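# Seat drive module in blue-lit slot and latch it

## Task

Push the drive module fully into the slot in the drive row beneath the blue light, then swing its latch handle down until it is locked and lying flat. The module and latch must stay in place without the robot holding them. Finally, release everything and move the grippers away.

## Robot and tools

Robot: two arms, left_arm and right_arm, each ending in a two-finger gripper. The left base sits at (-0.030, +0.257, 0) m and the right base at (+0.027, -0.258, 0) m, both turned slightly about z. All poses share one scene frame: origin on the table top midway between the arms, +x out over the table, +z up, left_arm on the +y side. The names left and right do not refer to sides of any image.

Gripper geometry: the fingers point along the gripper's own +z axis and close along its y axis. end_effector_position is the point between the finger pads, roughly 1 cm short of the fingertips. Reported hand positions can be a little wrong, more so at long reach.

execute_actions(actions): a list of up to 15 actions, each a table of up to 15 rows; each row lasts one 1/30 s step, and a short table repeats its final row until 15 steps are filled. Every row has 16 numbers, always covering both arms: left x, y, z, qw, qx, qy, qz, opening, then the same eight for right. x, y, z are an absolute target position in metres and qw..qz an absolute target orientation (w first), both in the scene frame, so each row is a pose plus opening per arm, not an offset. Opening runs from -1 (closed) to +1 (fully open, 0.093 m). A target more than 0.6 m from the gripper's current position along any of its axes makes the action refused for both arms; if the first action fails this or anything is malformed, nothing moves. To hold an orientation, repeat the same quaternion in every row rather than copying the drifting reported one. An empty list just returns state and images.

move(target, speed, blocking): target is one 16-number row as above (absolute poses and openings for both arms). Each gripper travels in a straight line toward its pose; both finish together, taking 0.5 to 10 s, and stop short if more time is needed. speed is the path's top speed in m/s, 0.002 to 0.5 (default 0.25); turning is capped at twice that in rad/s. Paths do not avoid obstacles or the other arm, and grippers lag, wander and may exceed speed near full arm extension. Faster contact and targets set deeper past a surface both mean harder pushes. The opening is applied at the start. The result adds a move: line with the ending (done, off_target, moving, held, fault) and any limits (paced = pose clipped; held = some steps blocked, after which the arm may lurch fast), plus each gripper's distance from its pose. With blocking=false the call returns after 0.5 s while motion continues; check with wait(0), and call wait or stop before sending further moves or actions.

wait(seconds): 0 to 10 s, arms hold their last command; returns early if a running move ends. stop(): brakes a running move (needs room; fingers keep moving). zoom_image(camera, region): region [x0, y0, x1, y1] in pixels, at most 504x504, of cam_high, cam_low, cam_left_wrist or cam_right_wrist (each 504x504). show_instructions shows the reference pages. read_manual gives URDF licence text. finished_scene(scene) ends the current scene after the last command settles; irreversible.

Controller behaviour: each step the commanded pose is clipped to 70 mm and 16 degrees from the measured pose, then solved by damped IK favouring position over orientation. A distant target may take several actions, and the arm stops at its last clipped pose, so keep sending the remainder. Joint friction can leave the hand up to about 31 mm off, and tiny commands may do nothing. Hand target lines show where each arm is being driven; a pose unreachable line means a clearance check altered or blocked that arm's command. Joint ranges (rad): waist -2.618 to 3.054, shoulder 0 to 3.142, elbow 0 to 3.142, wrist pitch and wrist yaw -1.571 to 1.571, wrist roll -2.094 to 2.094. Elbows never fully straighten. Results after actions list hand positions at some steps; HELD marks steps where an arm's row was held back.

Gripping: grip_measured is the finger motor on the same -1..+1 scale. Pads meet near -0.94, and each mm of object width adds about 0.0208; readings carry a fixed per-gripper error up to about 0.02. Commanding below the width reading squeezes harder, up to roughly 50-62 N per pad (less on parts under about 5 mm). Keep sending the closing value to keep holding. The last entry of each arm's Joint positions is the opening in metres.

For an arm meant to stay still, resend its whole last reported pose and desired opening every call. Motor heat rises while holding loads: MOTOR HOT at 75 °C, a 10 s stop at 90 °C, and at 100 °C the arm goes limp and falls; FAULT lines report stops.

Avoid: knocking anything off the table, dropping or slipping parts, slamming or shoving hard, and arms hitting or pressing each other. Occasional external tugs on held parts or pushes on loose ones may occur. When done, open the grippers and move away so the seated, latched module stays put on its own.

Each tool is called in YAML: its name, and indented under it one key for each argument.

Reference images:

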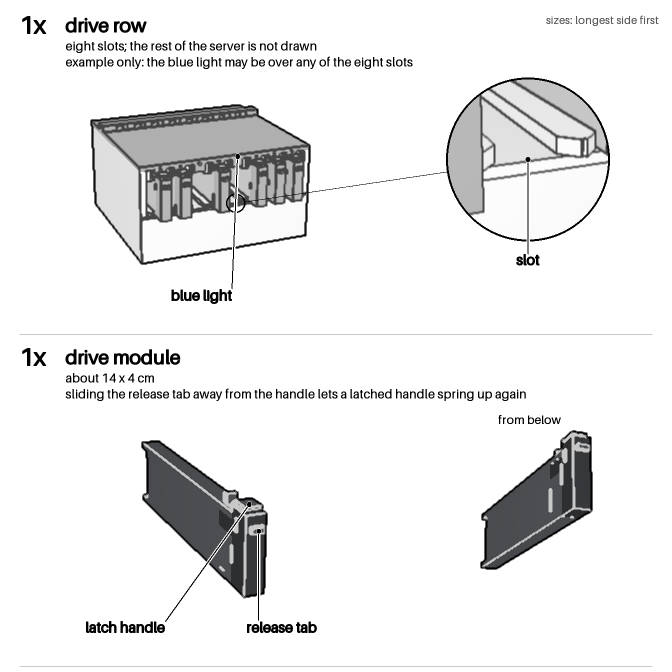

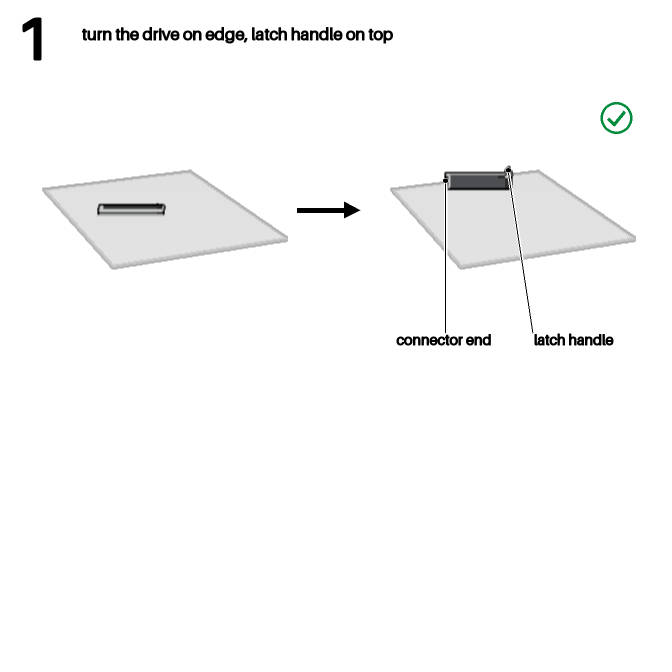

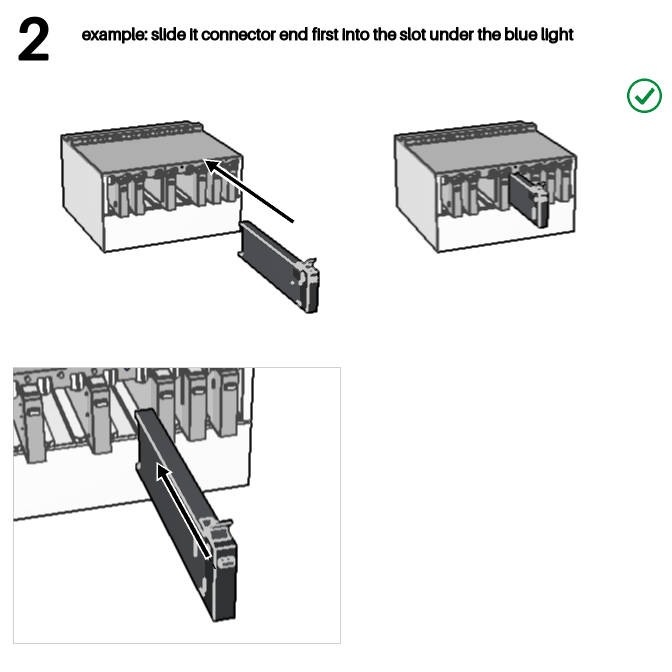

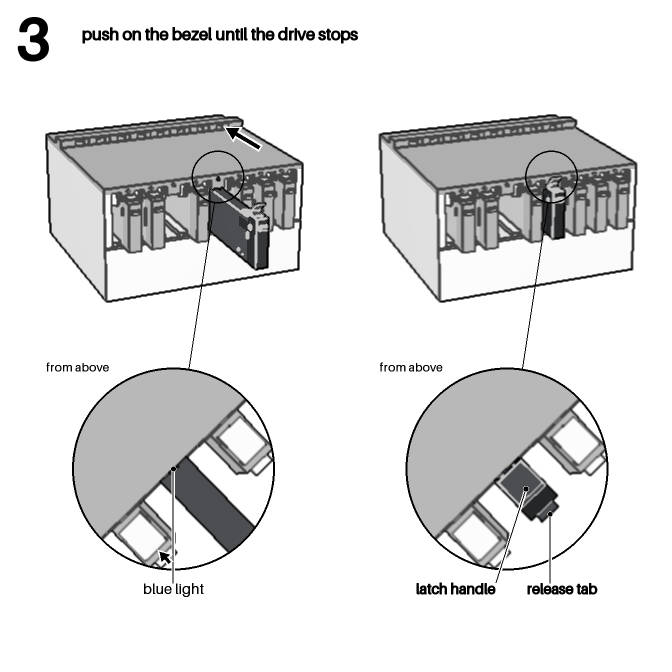

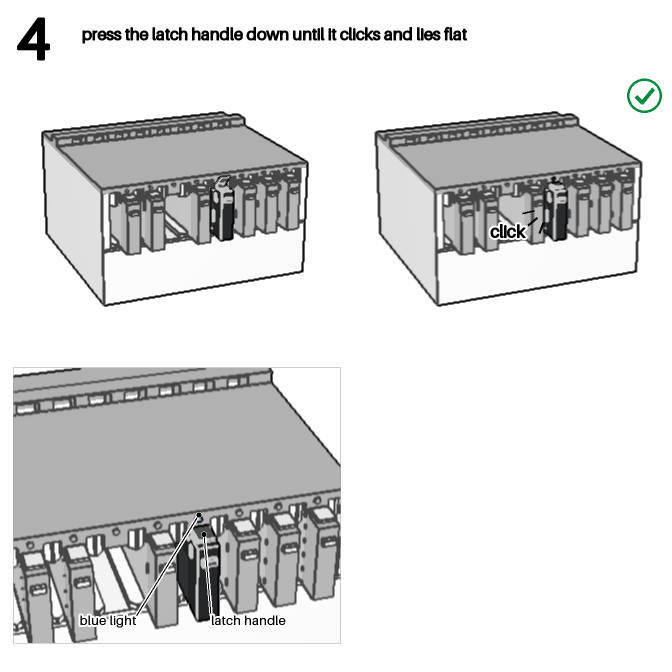

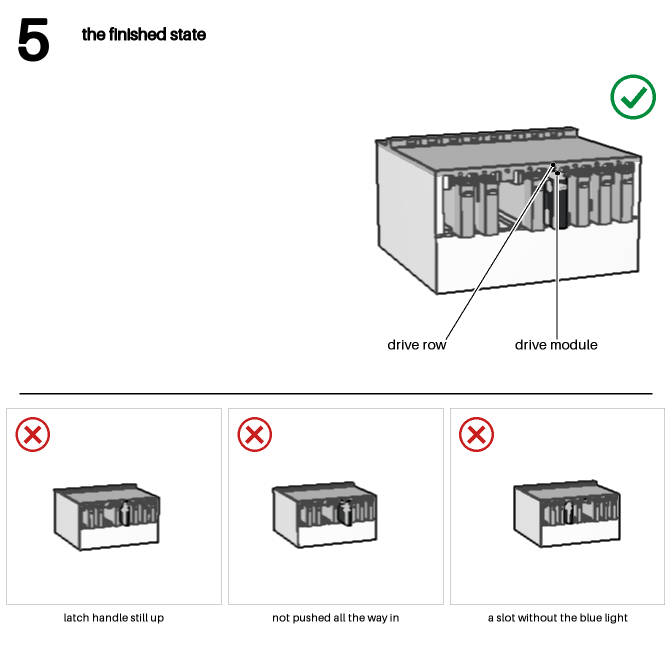

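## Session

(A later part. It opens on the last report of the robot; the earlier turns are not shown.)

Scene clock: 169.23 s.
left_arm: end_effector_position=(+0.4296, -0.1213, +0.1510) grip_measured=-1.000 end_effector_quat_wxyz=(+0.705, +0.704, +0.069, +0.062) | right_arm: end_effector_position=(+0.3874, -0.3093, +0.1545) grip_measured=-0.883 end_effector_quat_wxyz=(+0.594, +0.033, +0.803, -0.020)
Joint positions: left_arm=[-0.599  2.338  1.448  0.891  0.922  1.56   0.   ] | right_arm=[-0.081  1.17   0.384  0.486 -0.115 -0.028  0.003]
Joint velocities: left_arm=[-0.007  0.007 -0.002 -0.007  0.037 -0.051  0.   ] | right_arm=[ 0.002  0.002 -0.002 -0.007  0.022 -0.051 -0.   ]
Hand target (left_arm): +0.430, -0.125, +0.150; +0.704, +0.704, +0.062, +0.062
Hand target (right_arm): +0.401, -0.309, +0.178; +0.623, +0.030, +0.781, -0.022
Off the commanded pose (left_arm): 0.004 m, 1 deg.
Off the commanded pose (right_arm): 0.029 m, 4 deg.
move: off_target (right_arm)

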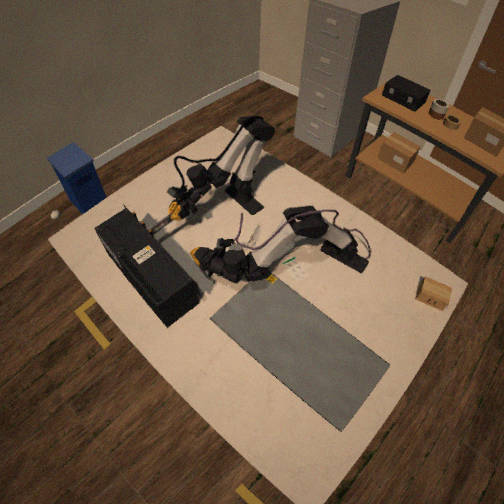

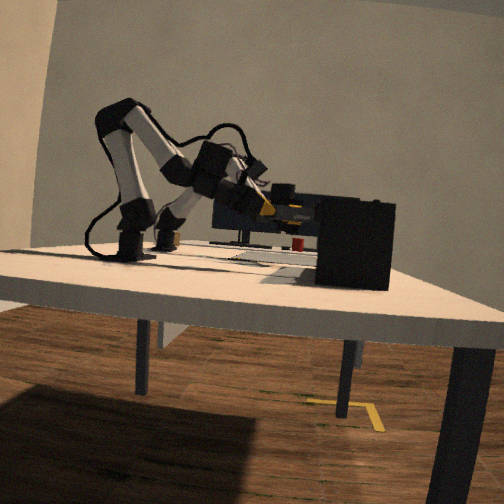

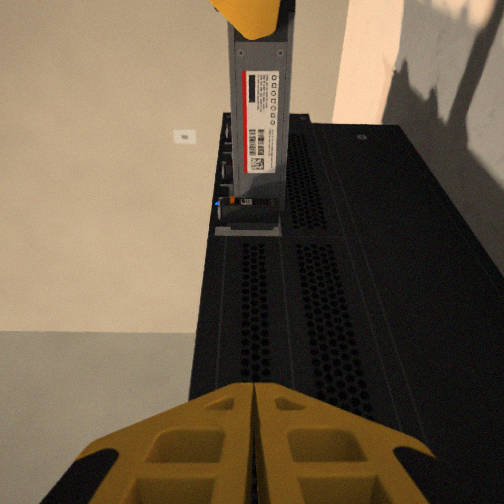

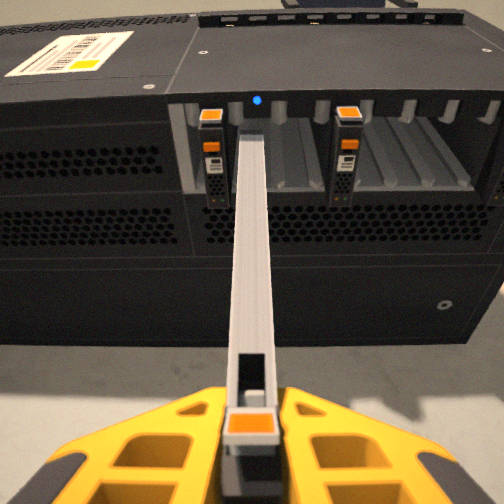

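execute_actions:
  actions:
    - [[0.43,-0.125,0.15,0.704,0.704,0.062,0.062,-1, 0.397,-0.308,0.178,0.623,0.029,0.781,-0.023,-0.96]]
    - [[0.43,-0.125,0.15,0.704,0.704,0.062,0.062,-1, 0.398,-0.3095,0.183,0.631,0.0325,0.7745,-0.0266,-0.96]]

zoom_image:
  camera: "cam_right_wrist"
  region: [170, 70, 350, 210]

Scene clock: 175.83 s.
left_arm: end_effector_position=(+0.4296, -0.1213, +0.1510) grip_measured=-1.000 end_effector_quat_wxyz=(+0.705, +0.704, +0.069, +0.062) | right_arm: end_effector_position=(+0.3874, -0.3093, +0.1544) grip_measured=-0.883 end_effector_quat_wxyz=(+0.594, +0.035, +0.803, -0.019)
Joint positions: left_arm=[-0.599  2.338  1.448  0.891  0.922  1.56   0.   ] | right_arm=[-0.081  1.17   0.384  0.486 -0.115 -0.024  0.003]
Joint velocities: left_arm=[ 0.002 -0.007 -0.017  0.022 -0.007 -0.037  0.   ] | right_arm=[ 0.007 -0.012 -0.002  0.037  0.095  0.007  0.001]
Hand target (left_arm): +0.430, -0.125, +0.150; +0.704, +0.704, +0.062, +0.062
Hand target (right_arm): +0.396, -0.309, +0.183; +0.631, +0.034, +0.775, -0.026
Off the commanded pose (left_arm): 0.004 m, 1 deg.
Off the commanded pose (right_arm): 0.031 m, 5 deg.
Step readings (end_effector_position; steps 1 to 15: 1st action; 16 to 30: 2nd action):
0: left_arm (+0.4296, -0.1213, +0.1510) | right_arm (+0.3874, -0.3093, +0.1545)
1: left_arm (+0.4296, -0.1213, +0.1510) | right_arm (+0.3874, -0.3093, +0.1544)
2: left_arm (+0.4296, -0.1213, +0.1510) | right_arm (+0.3874, -0.3093, +0.1544)
4: left_arm (+0.4296, -0.1213, +0.1510) | right_arm (+0.3874, -0.3093, +0.1544)
8: left_arm (+0.4296, -0.1213, +0.1510) | right_arm (+0.3874, -0.3093, +0.1544)
15: left_arm (+0.4296, -0.1213, +0.1510) | right_arm (+0.3874, -0.3093, +0.1544)
16: left_arm (+0.4296, -0.1213, +0.1510) | right_arm (+0.3874, -0.3093, +0.1544)
17: left_arm (+0.4296, -0.1213, +0.1510) | right_arm (+0.3874, -0.3093, +0.1544)
19: left_arm (+0.4296, -0.1213, +0.1510) | right_arm (+0.3874, -0.3093, +0.1544)
23: left_arm (+0.4296, -0.1213, +0.1510) | right_arm (+0.3874, -0.3093, +0.1544)
30: end_effector_position above

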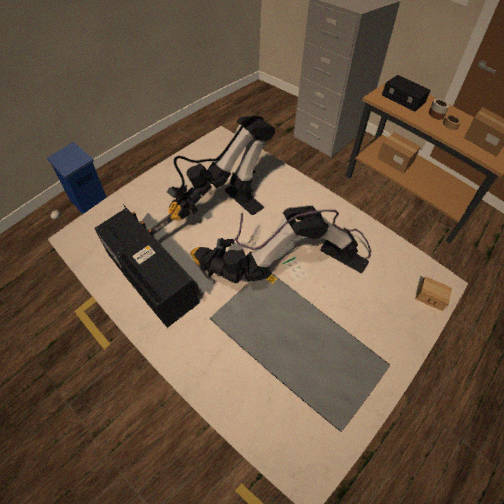

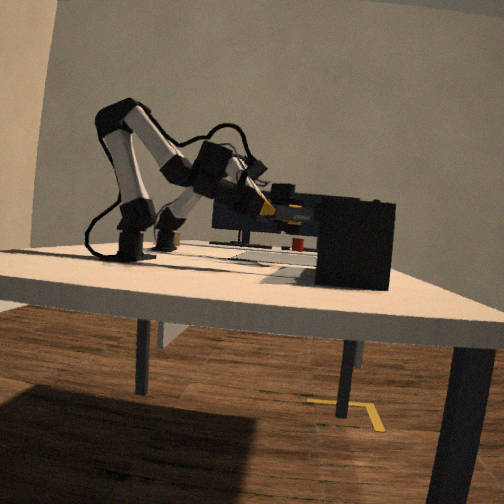

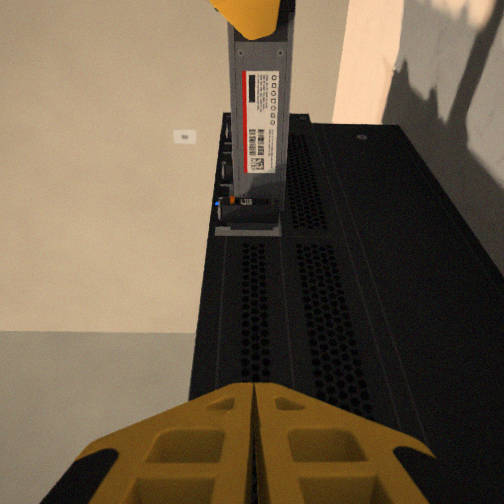

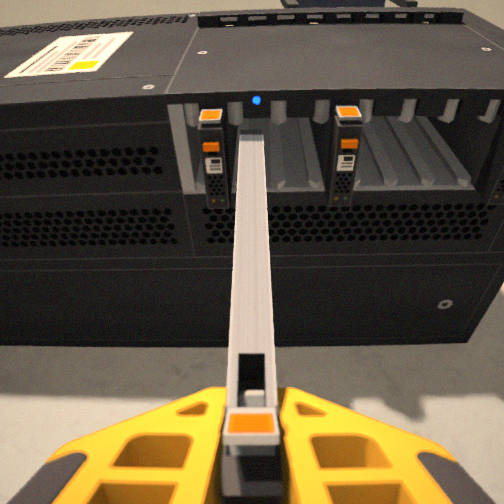

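Region (170, 70, 350, 210) of cam_right_wrist's 504x504 image, scaled by 2.800, with more detail than that image has.

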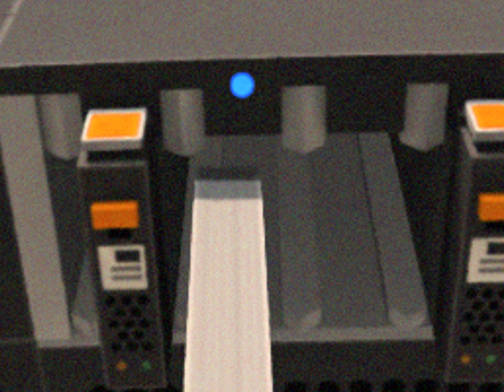

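execute_actions:
  actions:
    - [[0.43,-0.125,0.15,0.704,0.704,0.062,0.062,-1, 0.390,-0.308,0.175,0.62,0.0325,0.783,-0.0262,-0.96],[0.43,-0.125,0.15,0.704,0.704,0.062,0.062,-1, 0.385,-0.307,0.170,0.615,0.033,0.787,-0.026,-0.96],[0.43,-0.125,0.15,0.704,0.704,0.062,0.062,-1, 0.380,-0.306,0.166,0.61,0.033,0.791,-0.0257,-0.96],[0.43,-0.125,0.15,0.704,0.704,0.062,0.062,-1, 0.376,-0.3052,0.163,0.61,0.033,0.791,-0.0257,-0.96],[0.43,-0.125,0.15,0.704,0.704,0.062,0.062,-1, 0.372,-0.3045,0.161,0.61,0.033,0.791,-0.0257,-0.96],[0.43,-0.125,0.15,0.704,0.704,0.062,0.062,-1, 0.368,-0.3037,0.160,0.61,0.033,0.791,-0.0257,-0.96],[0.43,-0.125,0.15,0.704,0.704,0.062,0.062,-1, 0.364,-0.3029,0.160,0.61,0.033,0.791,-0.0257,-0.96],[0.43,-0.125,0.15,0.704,0.704,0.062,0.062,-1, 0.360,-0.3021,0.160,0.61,0.033,0.791,-0.0257,-0.96]]
    - [[0.43,-0.125,0.15,0.704,0.704,0.062,0.062,-1, 0.363,-0.3027,0.164,0.614,0.033,0.788,-0.026,-0.96],[0.43,-0.125,0.15,0.704,0.704,0.062,0.062,-1, 0.366,-0.3033,0.168,0.618,0.033,0.785,-0.026,-0.96],[0.43,-0.125,0.15,0.704,0.704,0.062,0.062,-1, 0.369,-0.3039,0.172,0.621,0.033,0.783,-0.026,-0.96],[0.43,-0.125,0.15,0.704,0.704,0.062,0.062,-1, 0.372,-0.3045,0.176,0.623,0.033,0.781,-0.026,-0.96],[0.43,-0.125,0.15,0.704,0.704,0.062,0.062,-1, 0.374,-0.3049,0.177,0.623,0.033,0.781,-0.026,-0.96],[0.43,-0.125,0.15,0.704,0.704,0.062,0.062,-1, 0.376,-0.3052,0.177,0.623,0.033,0.781,-0.026,-0.96],[0.43,-0.125,0.15,0.704,0.704,0.062,0.062,-1, 0.378,-0.3056,0.177,0.623,0.033,0.781,-0.026,-0.96],[0.43,-0.125,0.15,0.704,0.704,0.062,0.062,-1, 0.380,-0.306,0.177,0.623,0.033,0.781,-0.026,-0.96],[0.43,-0.125,0.15,0.704,0.704,0.062,0.062,-1, 0.382,-0.3064,0.177,0.623,0.033,0.781,-0.026,-0.96],[0.43,-0.125,0.15,0.704,0.704,0.062,0.062,-1, 0.384,-0.3068,0.177,0.623,0.033,0.781,-0.026,-0.96],[0.43,-0.125,0.15,0.704,0.704,0.062,0.062,-1, 0.386,-0.3072,0.177,0.623,0.033,0.781,-0.026,-0.96],[0.43,-0.125,0.15,0.704,0.704,0.062,0.062,-1, 0.388,-0.3076,0.177,0.623,0.033,0.781,-0.026,-0.96],[0.43,-0.125,0.15,0.704,0.704,0.062,0.062,-1, 0.390,-0.308,0.177,0.623,0.033,0.781,-0.026,-0.96],[0.43,-0.125,0.15,0.704,0.704,0.062,0.062,-1, 0.392,-0.3084,0.177,0.623,0.033,0.781,-0.026,-0.96]]
    - [[0.43,-0.125,0.15,0.704,0.704,0.062,0.062,-1, 0.392,-0.3084,0.177,0.623,0.033,0.781,-0.026,-0.96]]

zoom_image:
  camera: "cam_right_wrist"
  region: [170, 70, 350, 210]

Scene clock: 193.37 s.
left_arm: end_effector_position=(+0.4296, -0.1213, +0.1510) grip_measured=-1.000 end_effector_quat_wxyz=(+0.705, +0.704, +0.069, +0.062) | right_arm: end_effector_position=(+0.3813, -0.3108, +0.1583) grip_measured=-0.883 end_effector_quat_wxyz=(+0.600, +0.039, +0.798, -0.026)
Joint positions: left_arm=[-0.599  2.338  1.448  0.891  0.922  1.56   0.   ] | right_arm=[-0.081  1.129  0.364  0.482 -0.099 -0.023  0.003]
Joint velocities: left_arm=[-0.012  0.027 -0.007  0.095 -0.037 -0.095  0.   ] | right_arm=[-0.017 -0.007 -0.007  0.037 -0.095 -0.022  0.   ]
Hand target (left_arm): +0.430, -0.125, +0.150; +0.704, +0.704, +0.062, +0.062
Hand target (right_arm): +0.391, -0.308, +0.177; +0.623, +0.034, +0.781, -0.026
Off the commanded pose (left_arm): 0.004 m, 1 deg.
Off the commanded pose (right_arm): 0.022 m, 3 deg.
Step readings (end_effector_position; steps 1 to 15: 1st action; 16 to 30: 2nd action; 31 to 45: 3rd action):
0: left_arm (+0.4296, -0.1213, +0.1510) | right_arm (+0.3874, -0.3093, +0.1544)
1: left_arm (+0.4296, -0.1213, +0.1510) | right_arm (+0.3872, -0.3093, +0.1547)
2: left_arm (+0.4296, -0.1213, +0.1510) | right_arm (+0.3868, -0.3095, +0.1555)
4: left_arm (+0.4296, -0.1213, +0.1510) | right_arm (+0.3841, -0.3098, +0.1581)
8: left_arm (+0.4296, -0.1213, +0.1510) | right_arm (+0.3707, -0.3080, +0.1573)
15: left_arm (+0.4296, -0.1213, +0.1510) | right_arm (+0.3617, -0.3069, +0.1560)
16: left_arm (+0.4296, -0.1213, +0.1510) | right_arm (+0.3617, -0.3069, +0.1560)
17: left_arm (+0.4296, -0.1213, +0.1510) | right_arm (+0.3617, -0.3069, +0.1560)
19: left_arm (+0.4296, -0.1213, +0.1510) | right_arm (+0.3617, -0.3069, +0.1560)
23: left_arm (+0.4296, -0.1213, +0.1510) | right_arm (+0.3656, -0.3077, +0.1585)
30: left_arm (+0.4296, -0.1213, +0.1510) | right_arm (+0.3781, -0.3102, +0.1558)
31: left_arm (+0.4296, -0.1213, +0.1510) | right_arm (+0.3791, -0.3103, +0.1555)
32: left_arm (+0.4296, -0.1213, +0.1510) | right_arm (+0.3796, -0.3105, +0.1553)
34: left_arm (+0.4296, -0.1213, +0.1510) | right_arm (+0.3802, -0.3106, +0.1559)
38: left_arm (+0.4296, -0.1213, +0.1510) | right_arm (+0.3809, -0.3107, +0.1576)
45: end_effector_position above

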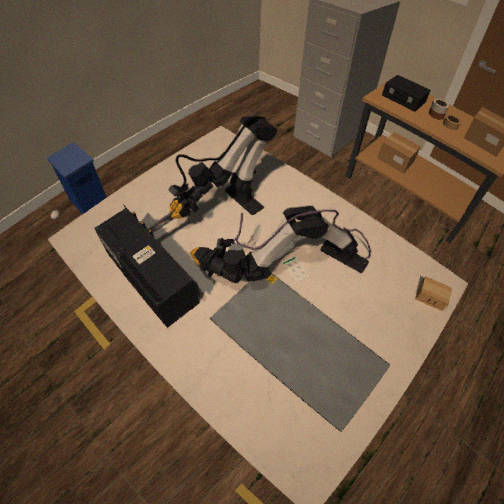

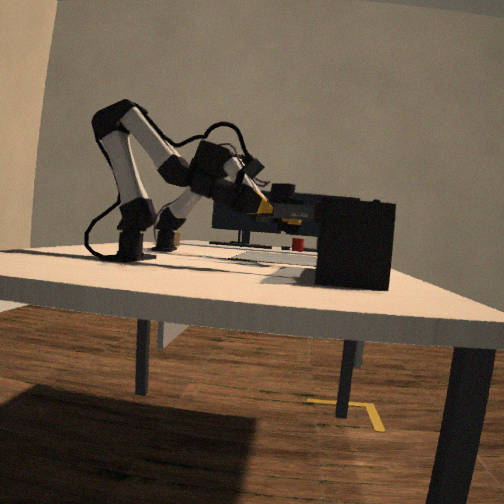

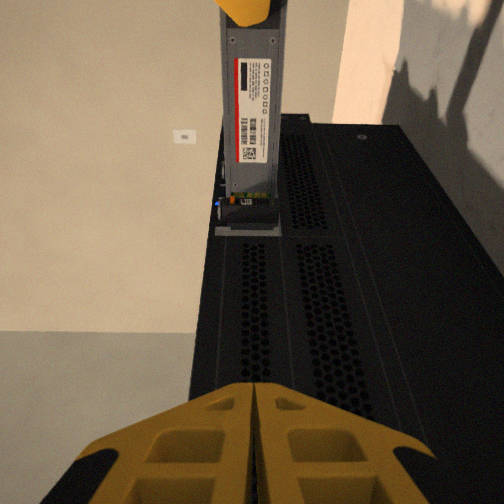

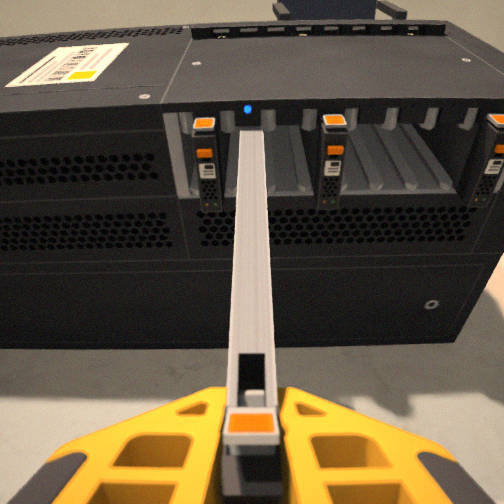

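Region (170, 70, 350, 210) of cam_right_wrist's 504x504 image, scaled by 2.800, with more detail than that image has.

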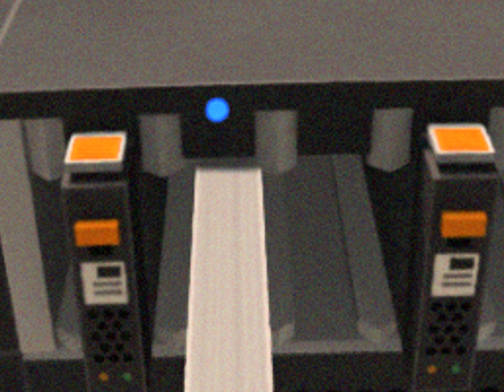

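execute_actions:
  actions:
    - [[0.43,-0.125,0.15,0.704,0.704,0.062,0.062,-1, 0.3925,-0.3064,0.179,0.626,0.028,0.779,-0.0225,-0.96]]

zoom_image:
  camera: "cam_right_wrist"
  region: [170, 70, 350, 210]

Scene clock: 197.37 s.
left_arm: end_effector_position=(+0.4296, -0.1213, +0.1510) grip_measured=-1.000 end_effector_quat_wxyz=(+0.705, +0.704, +0.069, +0.062) | right_arm: end_effector_position=(+0.3817, -0.3108, +0.1595) grip_measured=-0.883 end_effector_quat_wxyz=(+0.603, +0.039, +0.797, -0.027)
Joint positions: left_arm=[-0.599  2.338  1.448  0.891  0.922  1.56   0.   ] | right_arm=[-0.081  1.129  0.364  0.488 -0.099 -0.023  0.003]
Joint velocities: left_arm=[-0.017  0.002 -0.002  0.022 -0.051 -0.007  0.   ] | right_arm=[-0.002 -0.012 -0.012  0.037  0.081 -0.051  0.001]
Hand target (left_arm): +0.430, -0.125, +0.150; +0.704, +0.704, +0.062, +0.062
Hand target (right_arm): +0.391, -0.306, +0.179; +0.626, +0.029, +0.779, -0.022
Off the commanded pose (left_arm): 0.004 m, 1 deg.
Off the commanded pose (right_arm): 0.023 m, 4 deg.
Step readings (end_effector_position):
0: left_arm (+0.4296, -0.1213, +0.1510) | right_arm (+0.3813, -0.3108, +0.1584)
1: left_arm (+0.4296, -0.1213, +0.1510) | right_arm (+0.3814, -0.3108, +0.1585)
2: left_arm (+0.4296, -0.1213, +0.1510) | right_arm (+0.3814, -0.3108, +0.1586)
4: left_arm (+0.4296, -0.1213, +0.1510) | right_arm (+0.3815, -0.3108, +0.1589)
8: left_arm (+0.4296, -0.1213, +0.1510) | right_arm (+0.3816, -0.3108, +0.1593)
15: end_effector_position above

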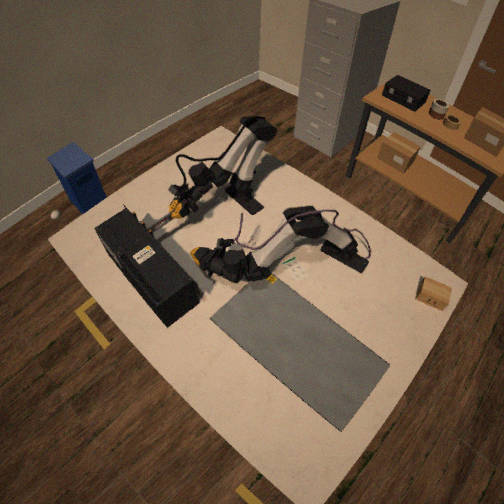

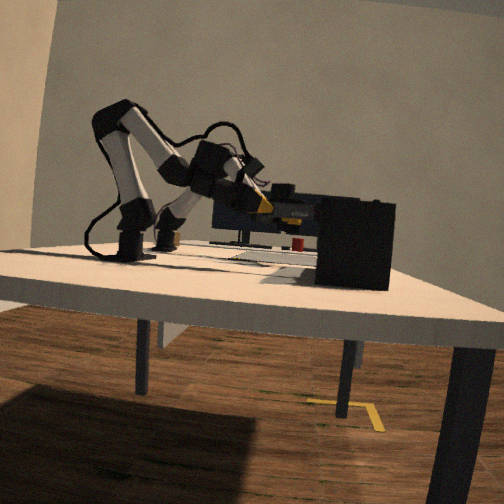

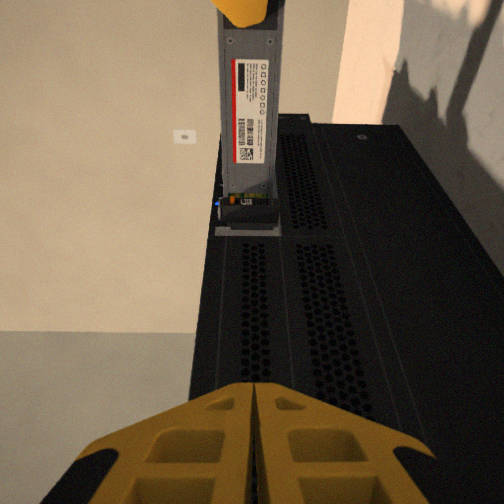

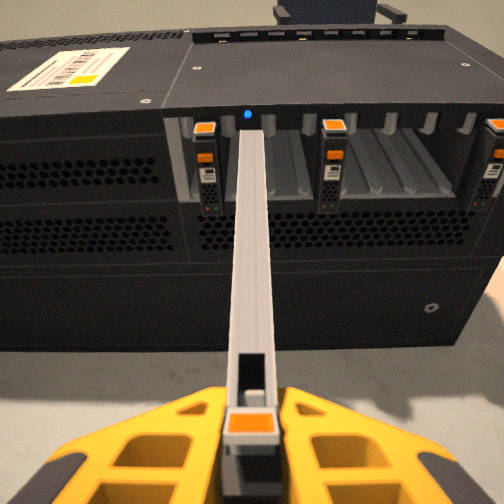

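Region (170, 70, 350, 210) of cam_right_wrist's 504x504 image, scaled by 2.800, with more detail than that image has.

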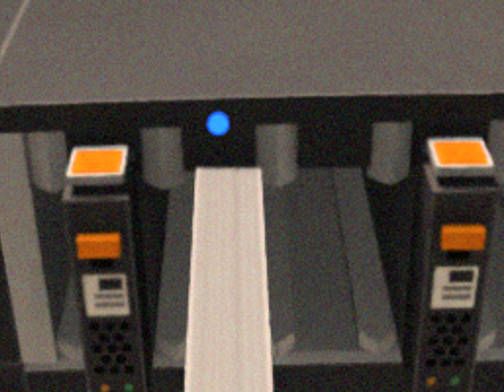

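execute_actions:
  actions:
    - [[0.43,-0.125,0.15,0.704,0.704,0.062,0.062,-1, 0.3925,-0.3054,0.179,0.626,0.024,0.779,-0.0194,-0.96]]

zoom_image:
  camera: "cam_right_wrist"
  region: [170, 70, 350, 210]

Scene clock: 200.97 s.
left_arm: end_effector_position=(+0.4296, -0.1213, +0.1510) grip_measured=-1.000 end_effector_quat_wxyz=(+0.705, +0.704, +0.069, +0.062) | right_arm: end_effector_position=(+0.3819, -0.3087, +0.1596) grip_measured=-0.883 end_effector_quat_wxyz=(+0.603, +0.035, +0.797, -0.022)
Joint positions: left_arm=[-0.599  2.338  1.448  0.891  0.922  1.56   0.   ] | right_arm=[-0.081  1.129  0.364  0.488 -0.111 -0.023  0.003]
Joint velocities: left_arm=[-0.007 -0.007 -0.022 -0.051  0.007 -0.007  0.   ] | right_arm=[ 0.002  0.007 -0.002  0.037  0.022  0.022 -0.   ]
Hand target (left_arm): +0.430, -0.125, +0.150; +0.704, +0.704, +0.062, +0.062
Hand target (right_arm): +0.391, -0.305, +0.179; +0.626, +0.025, +0.779, -0.019
Off the commanded pose (left_arm): 0.004 m, 1 deg.
Off the commanded pose (right_arm): 0.022 m, 4 deg.
Step readings (end_effector_position):
0: left_arm (+0.4296, -0.1213, +0.1510) | right_arm (+0.3817, -0.3108, +0.1595)
1: left_arm (+0.4296, -0.1213, +0.1510) | right_arm (+0.3817, -0.3105, +0.1595)
2: left_arm (+0.4296, -0.1213, +0.1510) | right_arm (+0.3817, -0.3102, +0.1595)
4: left_arm (+0.4296, -0.1213, +0.1510) | right_arm (+0.3818, -0.3096, +0.1596)
8: left_arm (+0.4296, -0.1213, +0.1510) | right_arm (+0.3818, -0.3090, +0.1596)
15: end_effector_position above

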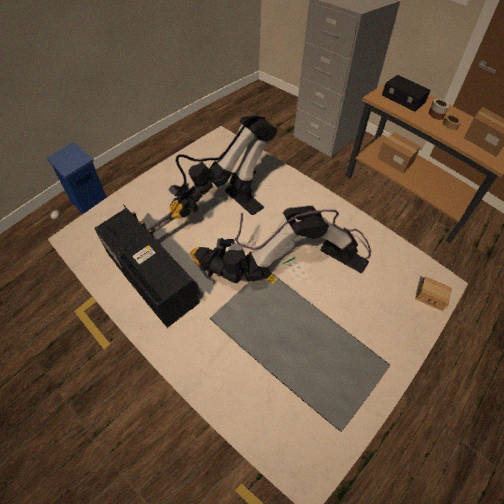

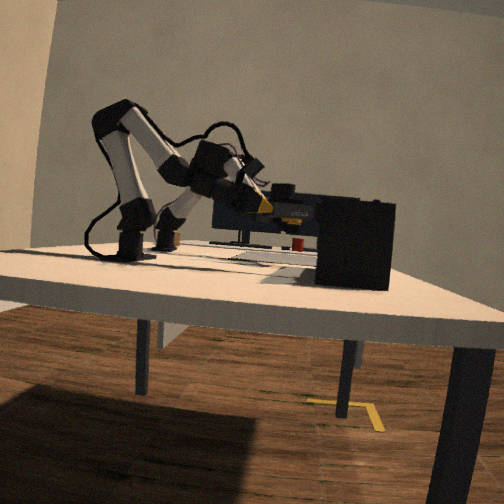

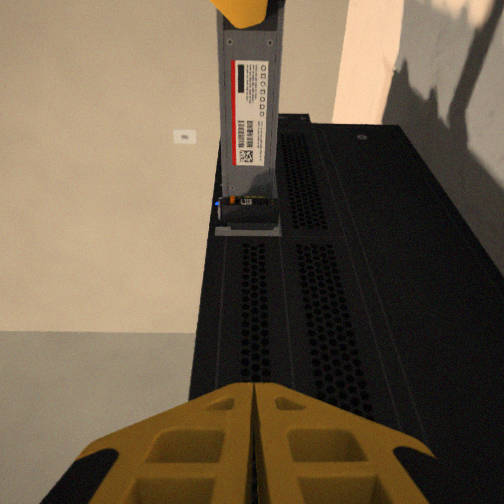

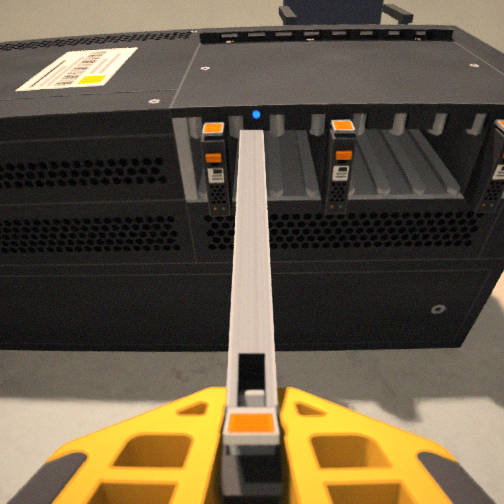

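Region (170, 70, 350, 210) of cam_right_wrist's 504x504 image, scaled by 2.800, with more detail than that image has.

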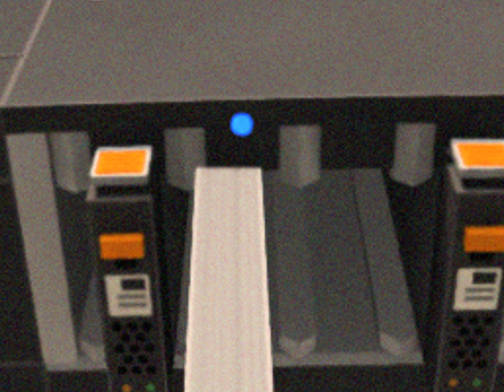

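execute_actions:
  actions:
    - [[0.43,-0.125,0.15,0.704,0.704,0.062,0.062,-1, 0.394,-0.3067,0.180,0.626,0.027,0.779,-0.022,-0.96],[0.43,-0.125,0.15,0.704,0.704,0.062,0.062,-1, 0.3955,-0.307,0.181,0.626,0.027,0.779,-0.022,-0.96],[0.43,-0.125,0.15,0.704,0.704,0.062,0.062,-1, 0.397,-0.3073,0.181,0.626,0.027,0.779,-0.022,-0.96],[0.43,-0.125,0.15,0.704,0.704,0.062,0.062,-1, 0.3985,-0.3076,0.181,0.626,0.027,0.779,-0.022,-0.96],[0.43,-0.125,0.15,0.704,0.704,0.062,0.062,-1, 0.400,-0.3079,0.181,0.626,0.027,0.779,-0.022,-0.96],[0.43,-0.125,0.15,0.704,0.704,0.062,0.062,-1, 0.4015,-0.3082,0.181,0.626,0.027,0.779,-0.022,-0.96],[0.43,-0.125,0.15,0.704,0.704,0.062,0.062,-1, 0.403,-0.3085,0.181,0.626,0.027,0.779,-0.022,-0.96],[0.43,-0.125,0.15,0.704,0.704,0.062,0.062,-1, 0.4045,-0.3088,0.180,0.626,0.027,0.779,-0.022,-0.96],[0.43,-0.125,0.15,0.704,0.704,0.062,0.062,-1, 0.406,-0.3091,0.180,0.626,0.027,0.779,-0.022,-0.96],[0.43,-0.125,0.15,0.704,0.704,0.062,0.062,-1, 0.4075,-0.3094,0.179,0.626,0.027,0.779,-0.022,-0.96],[0.43,-0.125,0.15,0.704,0.704,0.062,0.062,-1, 0.409,-0.3097,0.179,0.626,0.027,0.779,-0.022,-0.96],[0.43,-0.125,0.15,0.704,0.704,0.062,0.062,-1, 0.4105,-0.310,0.178,0.625,0.027,0.78,-0.022,-0.96],[0.43,-0.125,0.15,0.704,0.704,0.062,0.062,-1, 0.412,-0.3103,0.178,0.624,0.027,0.78,-0.022,-0.96]]
    - [[0.43,-0.125,0.15,0.704,0.704,0.062,0.062,-1, 0.412,-0.3103,0.178,0.624,0.027,0.78,-0.022,-0.96]]

zoom_image:
  camera: "cam_right_wrist"
  region: [170, 90, 350, 230]

Scene clock: 210.37 s.
left_arm: end_effector_position=(+0.4296, -0.1213, +0.1510) grip_measured=-1.000 end_effector_quat_wxyz=(+0.705, +0.704, +0.069, +0.062) | right_arm: end_effector_position=(+0.3896, -0.3096, +0.1476) grip_measured=-0.883 end_effector_quat_wxyz=(+0.588, +0.036, +0.808, -0.018)
Joint positions: left_arm=[-0.599  2.338  1.448  0.891  0.922  1.56   0.   ] | right_arm=[-0.081  1.2    0.385  0.499 -0.115 -0.023  0.003]
Joint velocities: left_arm=[ 0.012 -0.002 -0.002  0.051 -0.007 -0.007  0.   ] | right_arm=[-0.012 -0.007  0.007 -0.022 -0.066 -0.037 -0.001]
Hand target (left_arm): +0.430, -0.125, +0.150; +0.704, +0.704, +0.062, +0.062
Hand target (right_arm): +0.408, -0.310, +0.178; +0.624, +0.028, +0.781, -0.022
Off the commanded pose (left_arm): 0.004 m, 1 deg.
Off the commanded pose (right_arm): 0.038 m, 5 deg.
Step readings (end_effector_position; steps 1 to 15: 1st action; 16 to 30: 2nd action):
0: left_arm (+0.4296, -0.1213, +0.1510) | right_arm (+0.3819, -0.3087, +0.1596)
1: left_arm (+0.4296, -0.1213, +0.1510) | right_arm (+0.3819, -0.3087, +0.1596)
2: left_arm (+0.4296, -0.1213, +0.1510) | right_arm (+0.3822, -0.3087, +0.1601)
4: left_arm (+0.4296, -0.1213, +0.1510) | right_arm (+0.3845, -0.3092, +0.1616)
8: left_arm (+0.4296, -0.1213, +0.1510) | right_arm (+0.3871, -0.3096, +0.1617)
15: left_arm (+0.4296, -0.1213, +0.1510) | right_arm (+0.3894, -0.3096, +0.1485)
16: left_arm (+0.4296, -0.1213, +0.1510) | right_arm (+0.3896, -0.3096, +0.1477)
17: left_arm (+0.4296, -0.1213, +0.1510) | right_arm (+0.3896, -0.3096, +0.1476)
19: left_arm (+0.4296, -0.1213, +0.1510) | right_arm (+0.3896, -0.3096, +0.1476)
23: left_arm (+0.4296, -0.1213, +0.1510) | right_arm (+0.3896, -0.3096, +0.1476)
30: end_effector_position above

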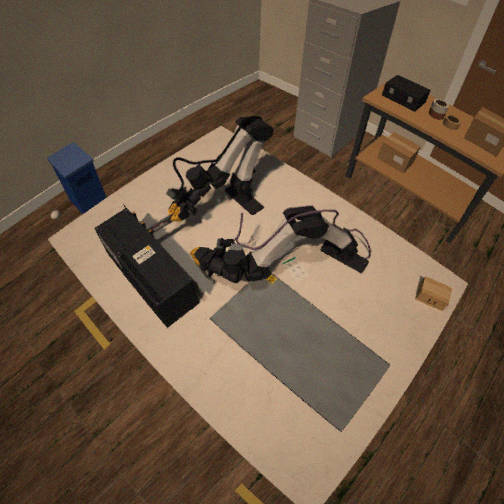

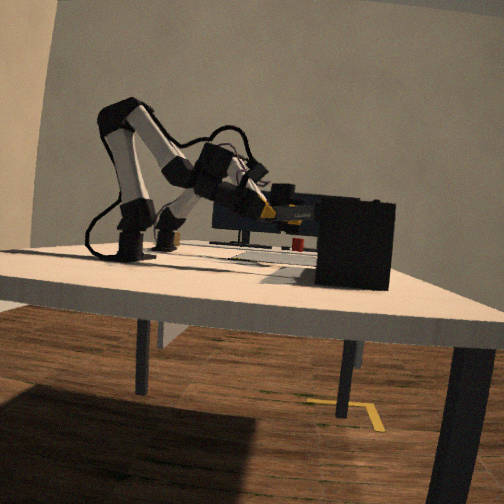

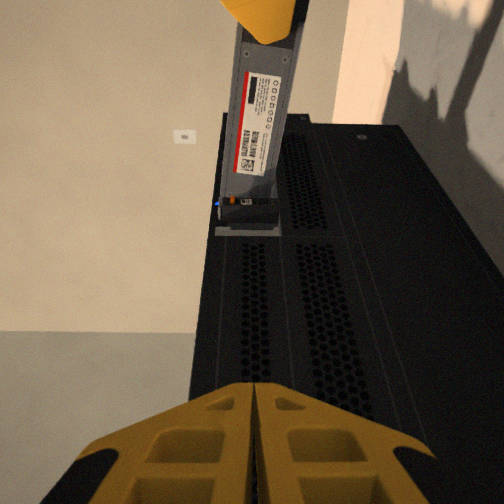

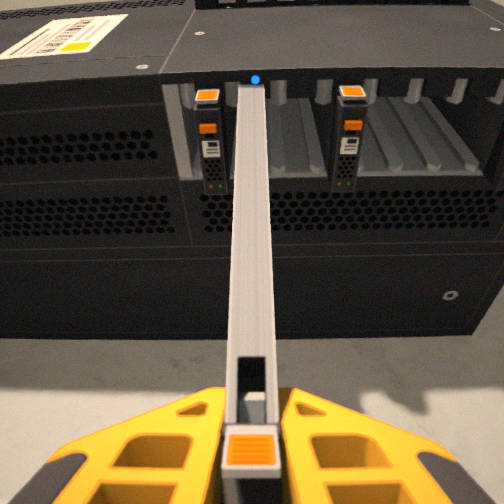

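Region (170, 90, 350, 230) of cam_right_wrist's 504x504 image, scaled by 2.800, with more detail than that image has.

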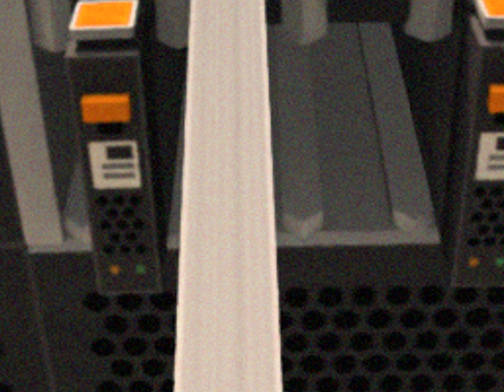

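execute_actions:
  actions:
    - [[0.43,-0.125,0.15,0.704,0.704,0.062,0.062,-1, 0.396,-0.3078,0.158,0.602,0.030,0.798,-0.023,-0.96]]
    - [[0.43,-0.125,0.15,0.704,0.704,0.062,0.062,-1, 0.395,-0.3077,0.153,0.594,0.0305,0.804,-0.0225,-0.96]]

zoom_image:
  camera: "cam_right_wrist"
  region: [170, 50, 350, 190]

Scene clock: 226.97 s.
left_arm: end_effector_position=(+0.4296, -0.1213, +0.1510) grip_measured=-1.000 end_effector_quat_wxyz=(+0.705, +0.704, +0.069, +0.062) | right_arm: end_effector_position=(+0.3895, -0.3096, +0.1471) grip_measured=-0.883 end_effector_quat_wxyz=(+0.587, +0.035, +0.809, -0.019)
Joint positions: left_arm=[-0.599  2.338  1.448  0.891  0.922  1.56   0.   ] | right_arm=[-0.081  1.2    0.385  0.497 -0.115 -0.027  0.003]
Joint velocities: left_arm=[ 0.002 -0.002 -0.012  0.037 -0.037 -0.051  0.   ] | right_arm=[-0.017 -0.017  0.002 -0.051 -0.022 -0.022 -0.   ]
Hand target (left_arm): +0.430, -0.125, +0.150; +0.704, +0.704, +0.062, +0.062
Hand target (right_arm): +0.395, -0.308, +0.153; +0.594, +0.031, +0.804, -0.022
Off the commanded pose (left_arm): 0.004 m, 1 deg.
Off the commanded pose (right_arm): 0.008 m, 1 deg.
Step readings (end_effector_position; steps 1 to 15: 1st action; 16 to 30: 2nd action):
0: left_arm (+0.4296, -0.1213, +0.1510) | right_arm (+0.3896, -0.3096, +0.1476)
1: left_arm (+0.4296, -0.1213, +0.1510) | right_arm (+0.3896, -0.3096, +0.1474)
2: left_arm (+0.4296, -0.1213, +0.1510) | right_arm (+0.3896, -0.3096, +0.1474)
4: left_arm (+0.4296, -0.1213, +0.1510) | right_arm (+0.3896, -0.3096, +0.1474)
8: left_arm (+0.4296, -0.1213, +0.1510) | right_arm (+0.3896, -0.3096, +0.1474)
15: left_arm (+0.4296, -0.1213, +0.1510) | right_arm (+0.3896, -0.3096, +0.1474)
16: left_arm (+0.4296, -0.1213, +0.1510) | right_arm (+0.3895, -0.3095, +0.1471)
17: left_arm (+0.4296, -0.1213, +0.1510) | right_arm (+0.3895, -0.3095, +0.1471)
19: left_arm (+0.4296, -0.1213, +0.1510) | right_arm (+0.3895, -0.3096, +0.1471)
23: left_arm (+0.4296, -0.1213, +0.1510) | right_arm (+0.3895, -0.3096, +0.1471)
30: end_effector_position above

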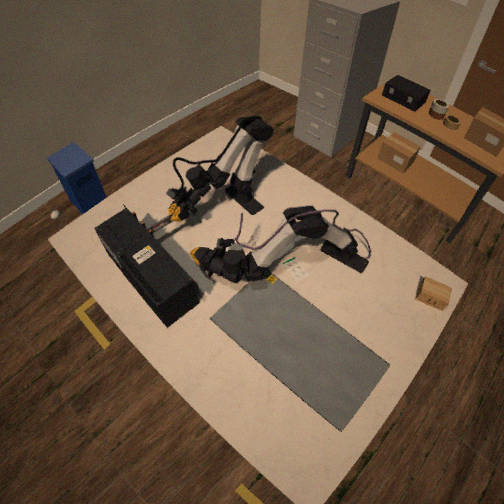

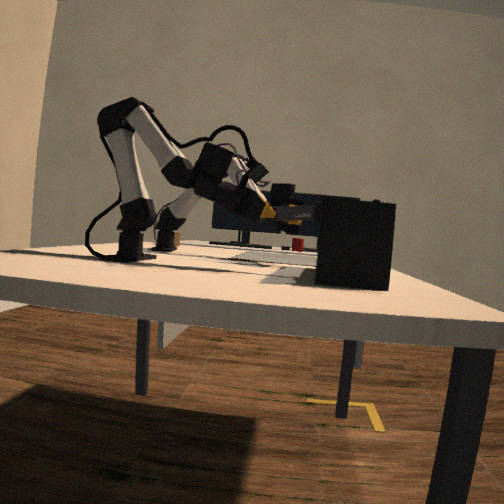

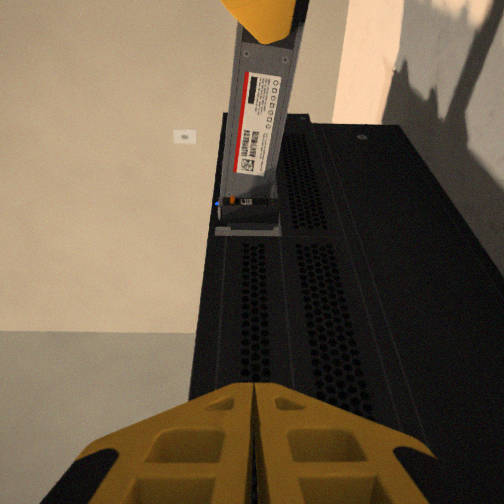

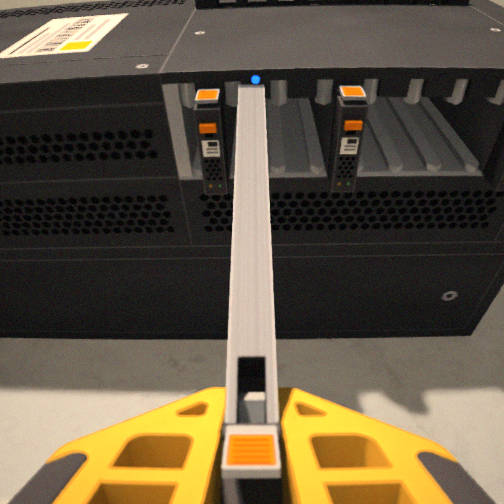

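Region (170, 50, 350, 190) of cam_right_wrist's 504x504 image, scaled by 2.800, with more detail than that image has.

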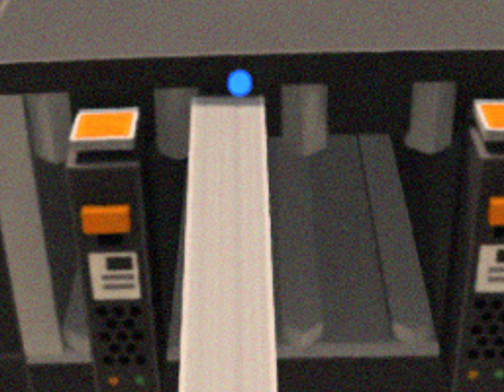

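execute_actions:
  actions:
    - [[0.43,-0.125,0.15,0.704,0.704,0.062,0.062,-1, 0.395,-0.311,0.155,0.597,0.0385,0.801,-0.0287,-0.96]]

zoom_image:
  camera: "cam_right_wrist"
  region: [170, 50, 350, 190]

Scene clock: 230.87 s.
left_arm: end_effector_position=(+0.4296, -0.1213, +0.1510) grip_measured=-1.000 end_effector_quat_wxyz=(+0.705, +0.704, +0.069, +0.062) | right_arm: end_effector_position=(+0.3895, -0.3099, +0.1471) grip_measured=-0.883 end_effector_quat_wxyz=(+0.587, +0.035, +0.809, -0.019)
Joint positions: left_arm=[-0.599  2.338  1.448  0.891  0.922  1.56   0.   ] | right_arm=[-0.081  1.2    0.385  0.497 -0.114 -0.027  0.003]
Joint velocities: left_arm=[-0.007  0.002 -0.012  0.007 -0.066 -0.007  0.   ] | right_arm=[-0.007 -0.007  0.002  0.037 -0.007  0.022 -0.   ]
Hand target (left_arm): +0.430, -0.125, +0.150; +0.704, +0.704, +0.062, +0.062
Hand target (right_arm): +0.395, -0.311, +0.155; +0.597, +0.039, +0.801, -0.028
Off the commanded pose (left_arm): 0.004 m, 1 deg.
Off the commanded pose (right_arm): 0.010 m, 2 deg.
Step readings (end_effector_position):
0: left_arm (+0.4296, -0.1213, +0.1510) | right_arm (+0.3895, -0.3096, +0.1471)
1: left_arm (+0.4296, -0.1213, +0.1510) | right_arm (+0.3895, -0.3098, +0.1471)
2: left_arm (+0.4296, -0.1213, +0.1510) | right_arm (+0.3895, -0.3099, +0.1471)
4: left_arm (+0.4296, -0.1213, +0.1510) | right_arm (+0.3895, -0.3099, +0.1471)
8: left_arm (+0.4296, -0.1213, +0.1510) | right_arm (+0.3895, -0.3099, +0.1471)
15: end_effector_position above

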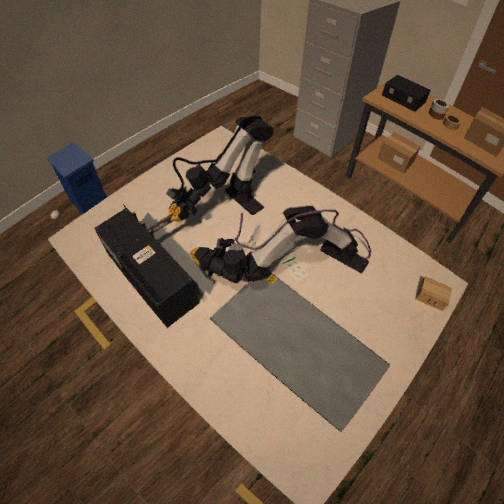

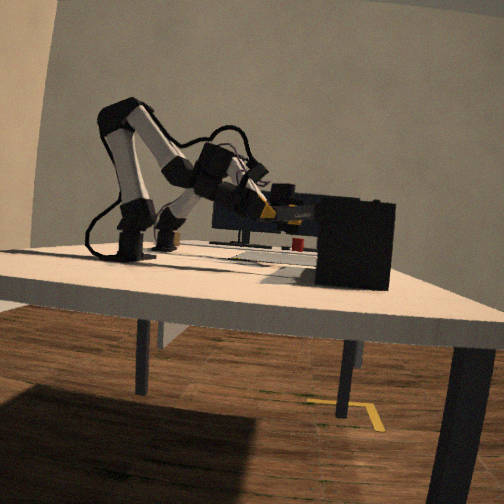

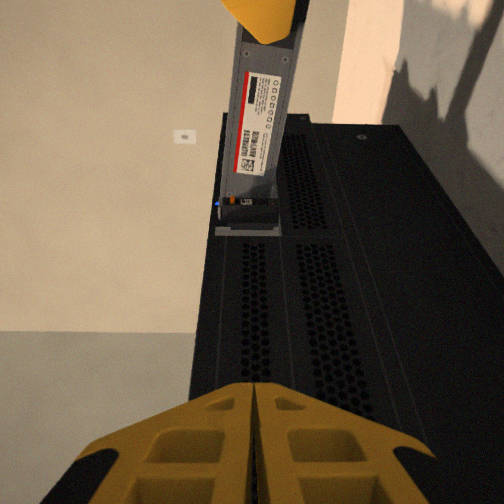

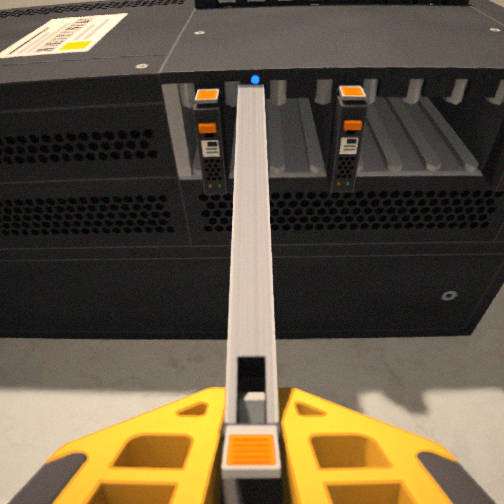

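Region (170, 50, 350, 190) of cam_right_wrist's 504x504 image, scaled by 2.800, with more detail than that image has.

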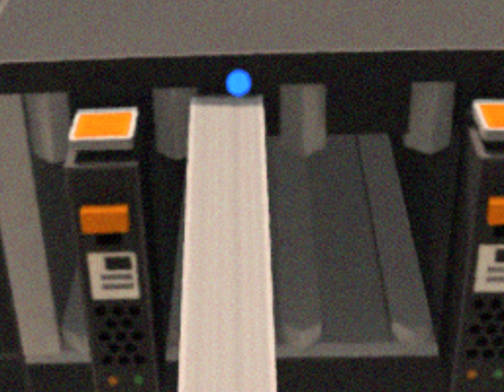

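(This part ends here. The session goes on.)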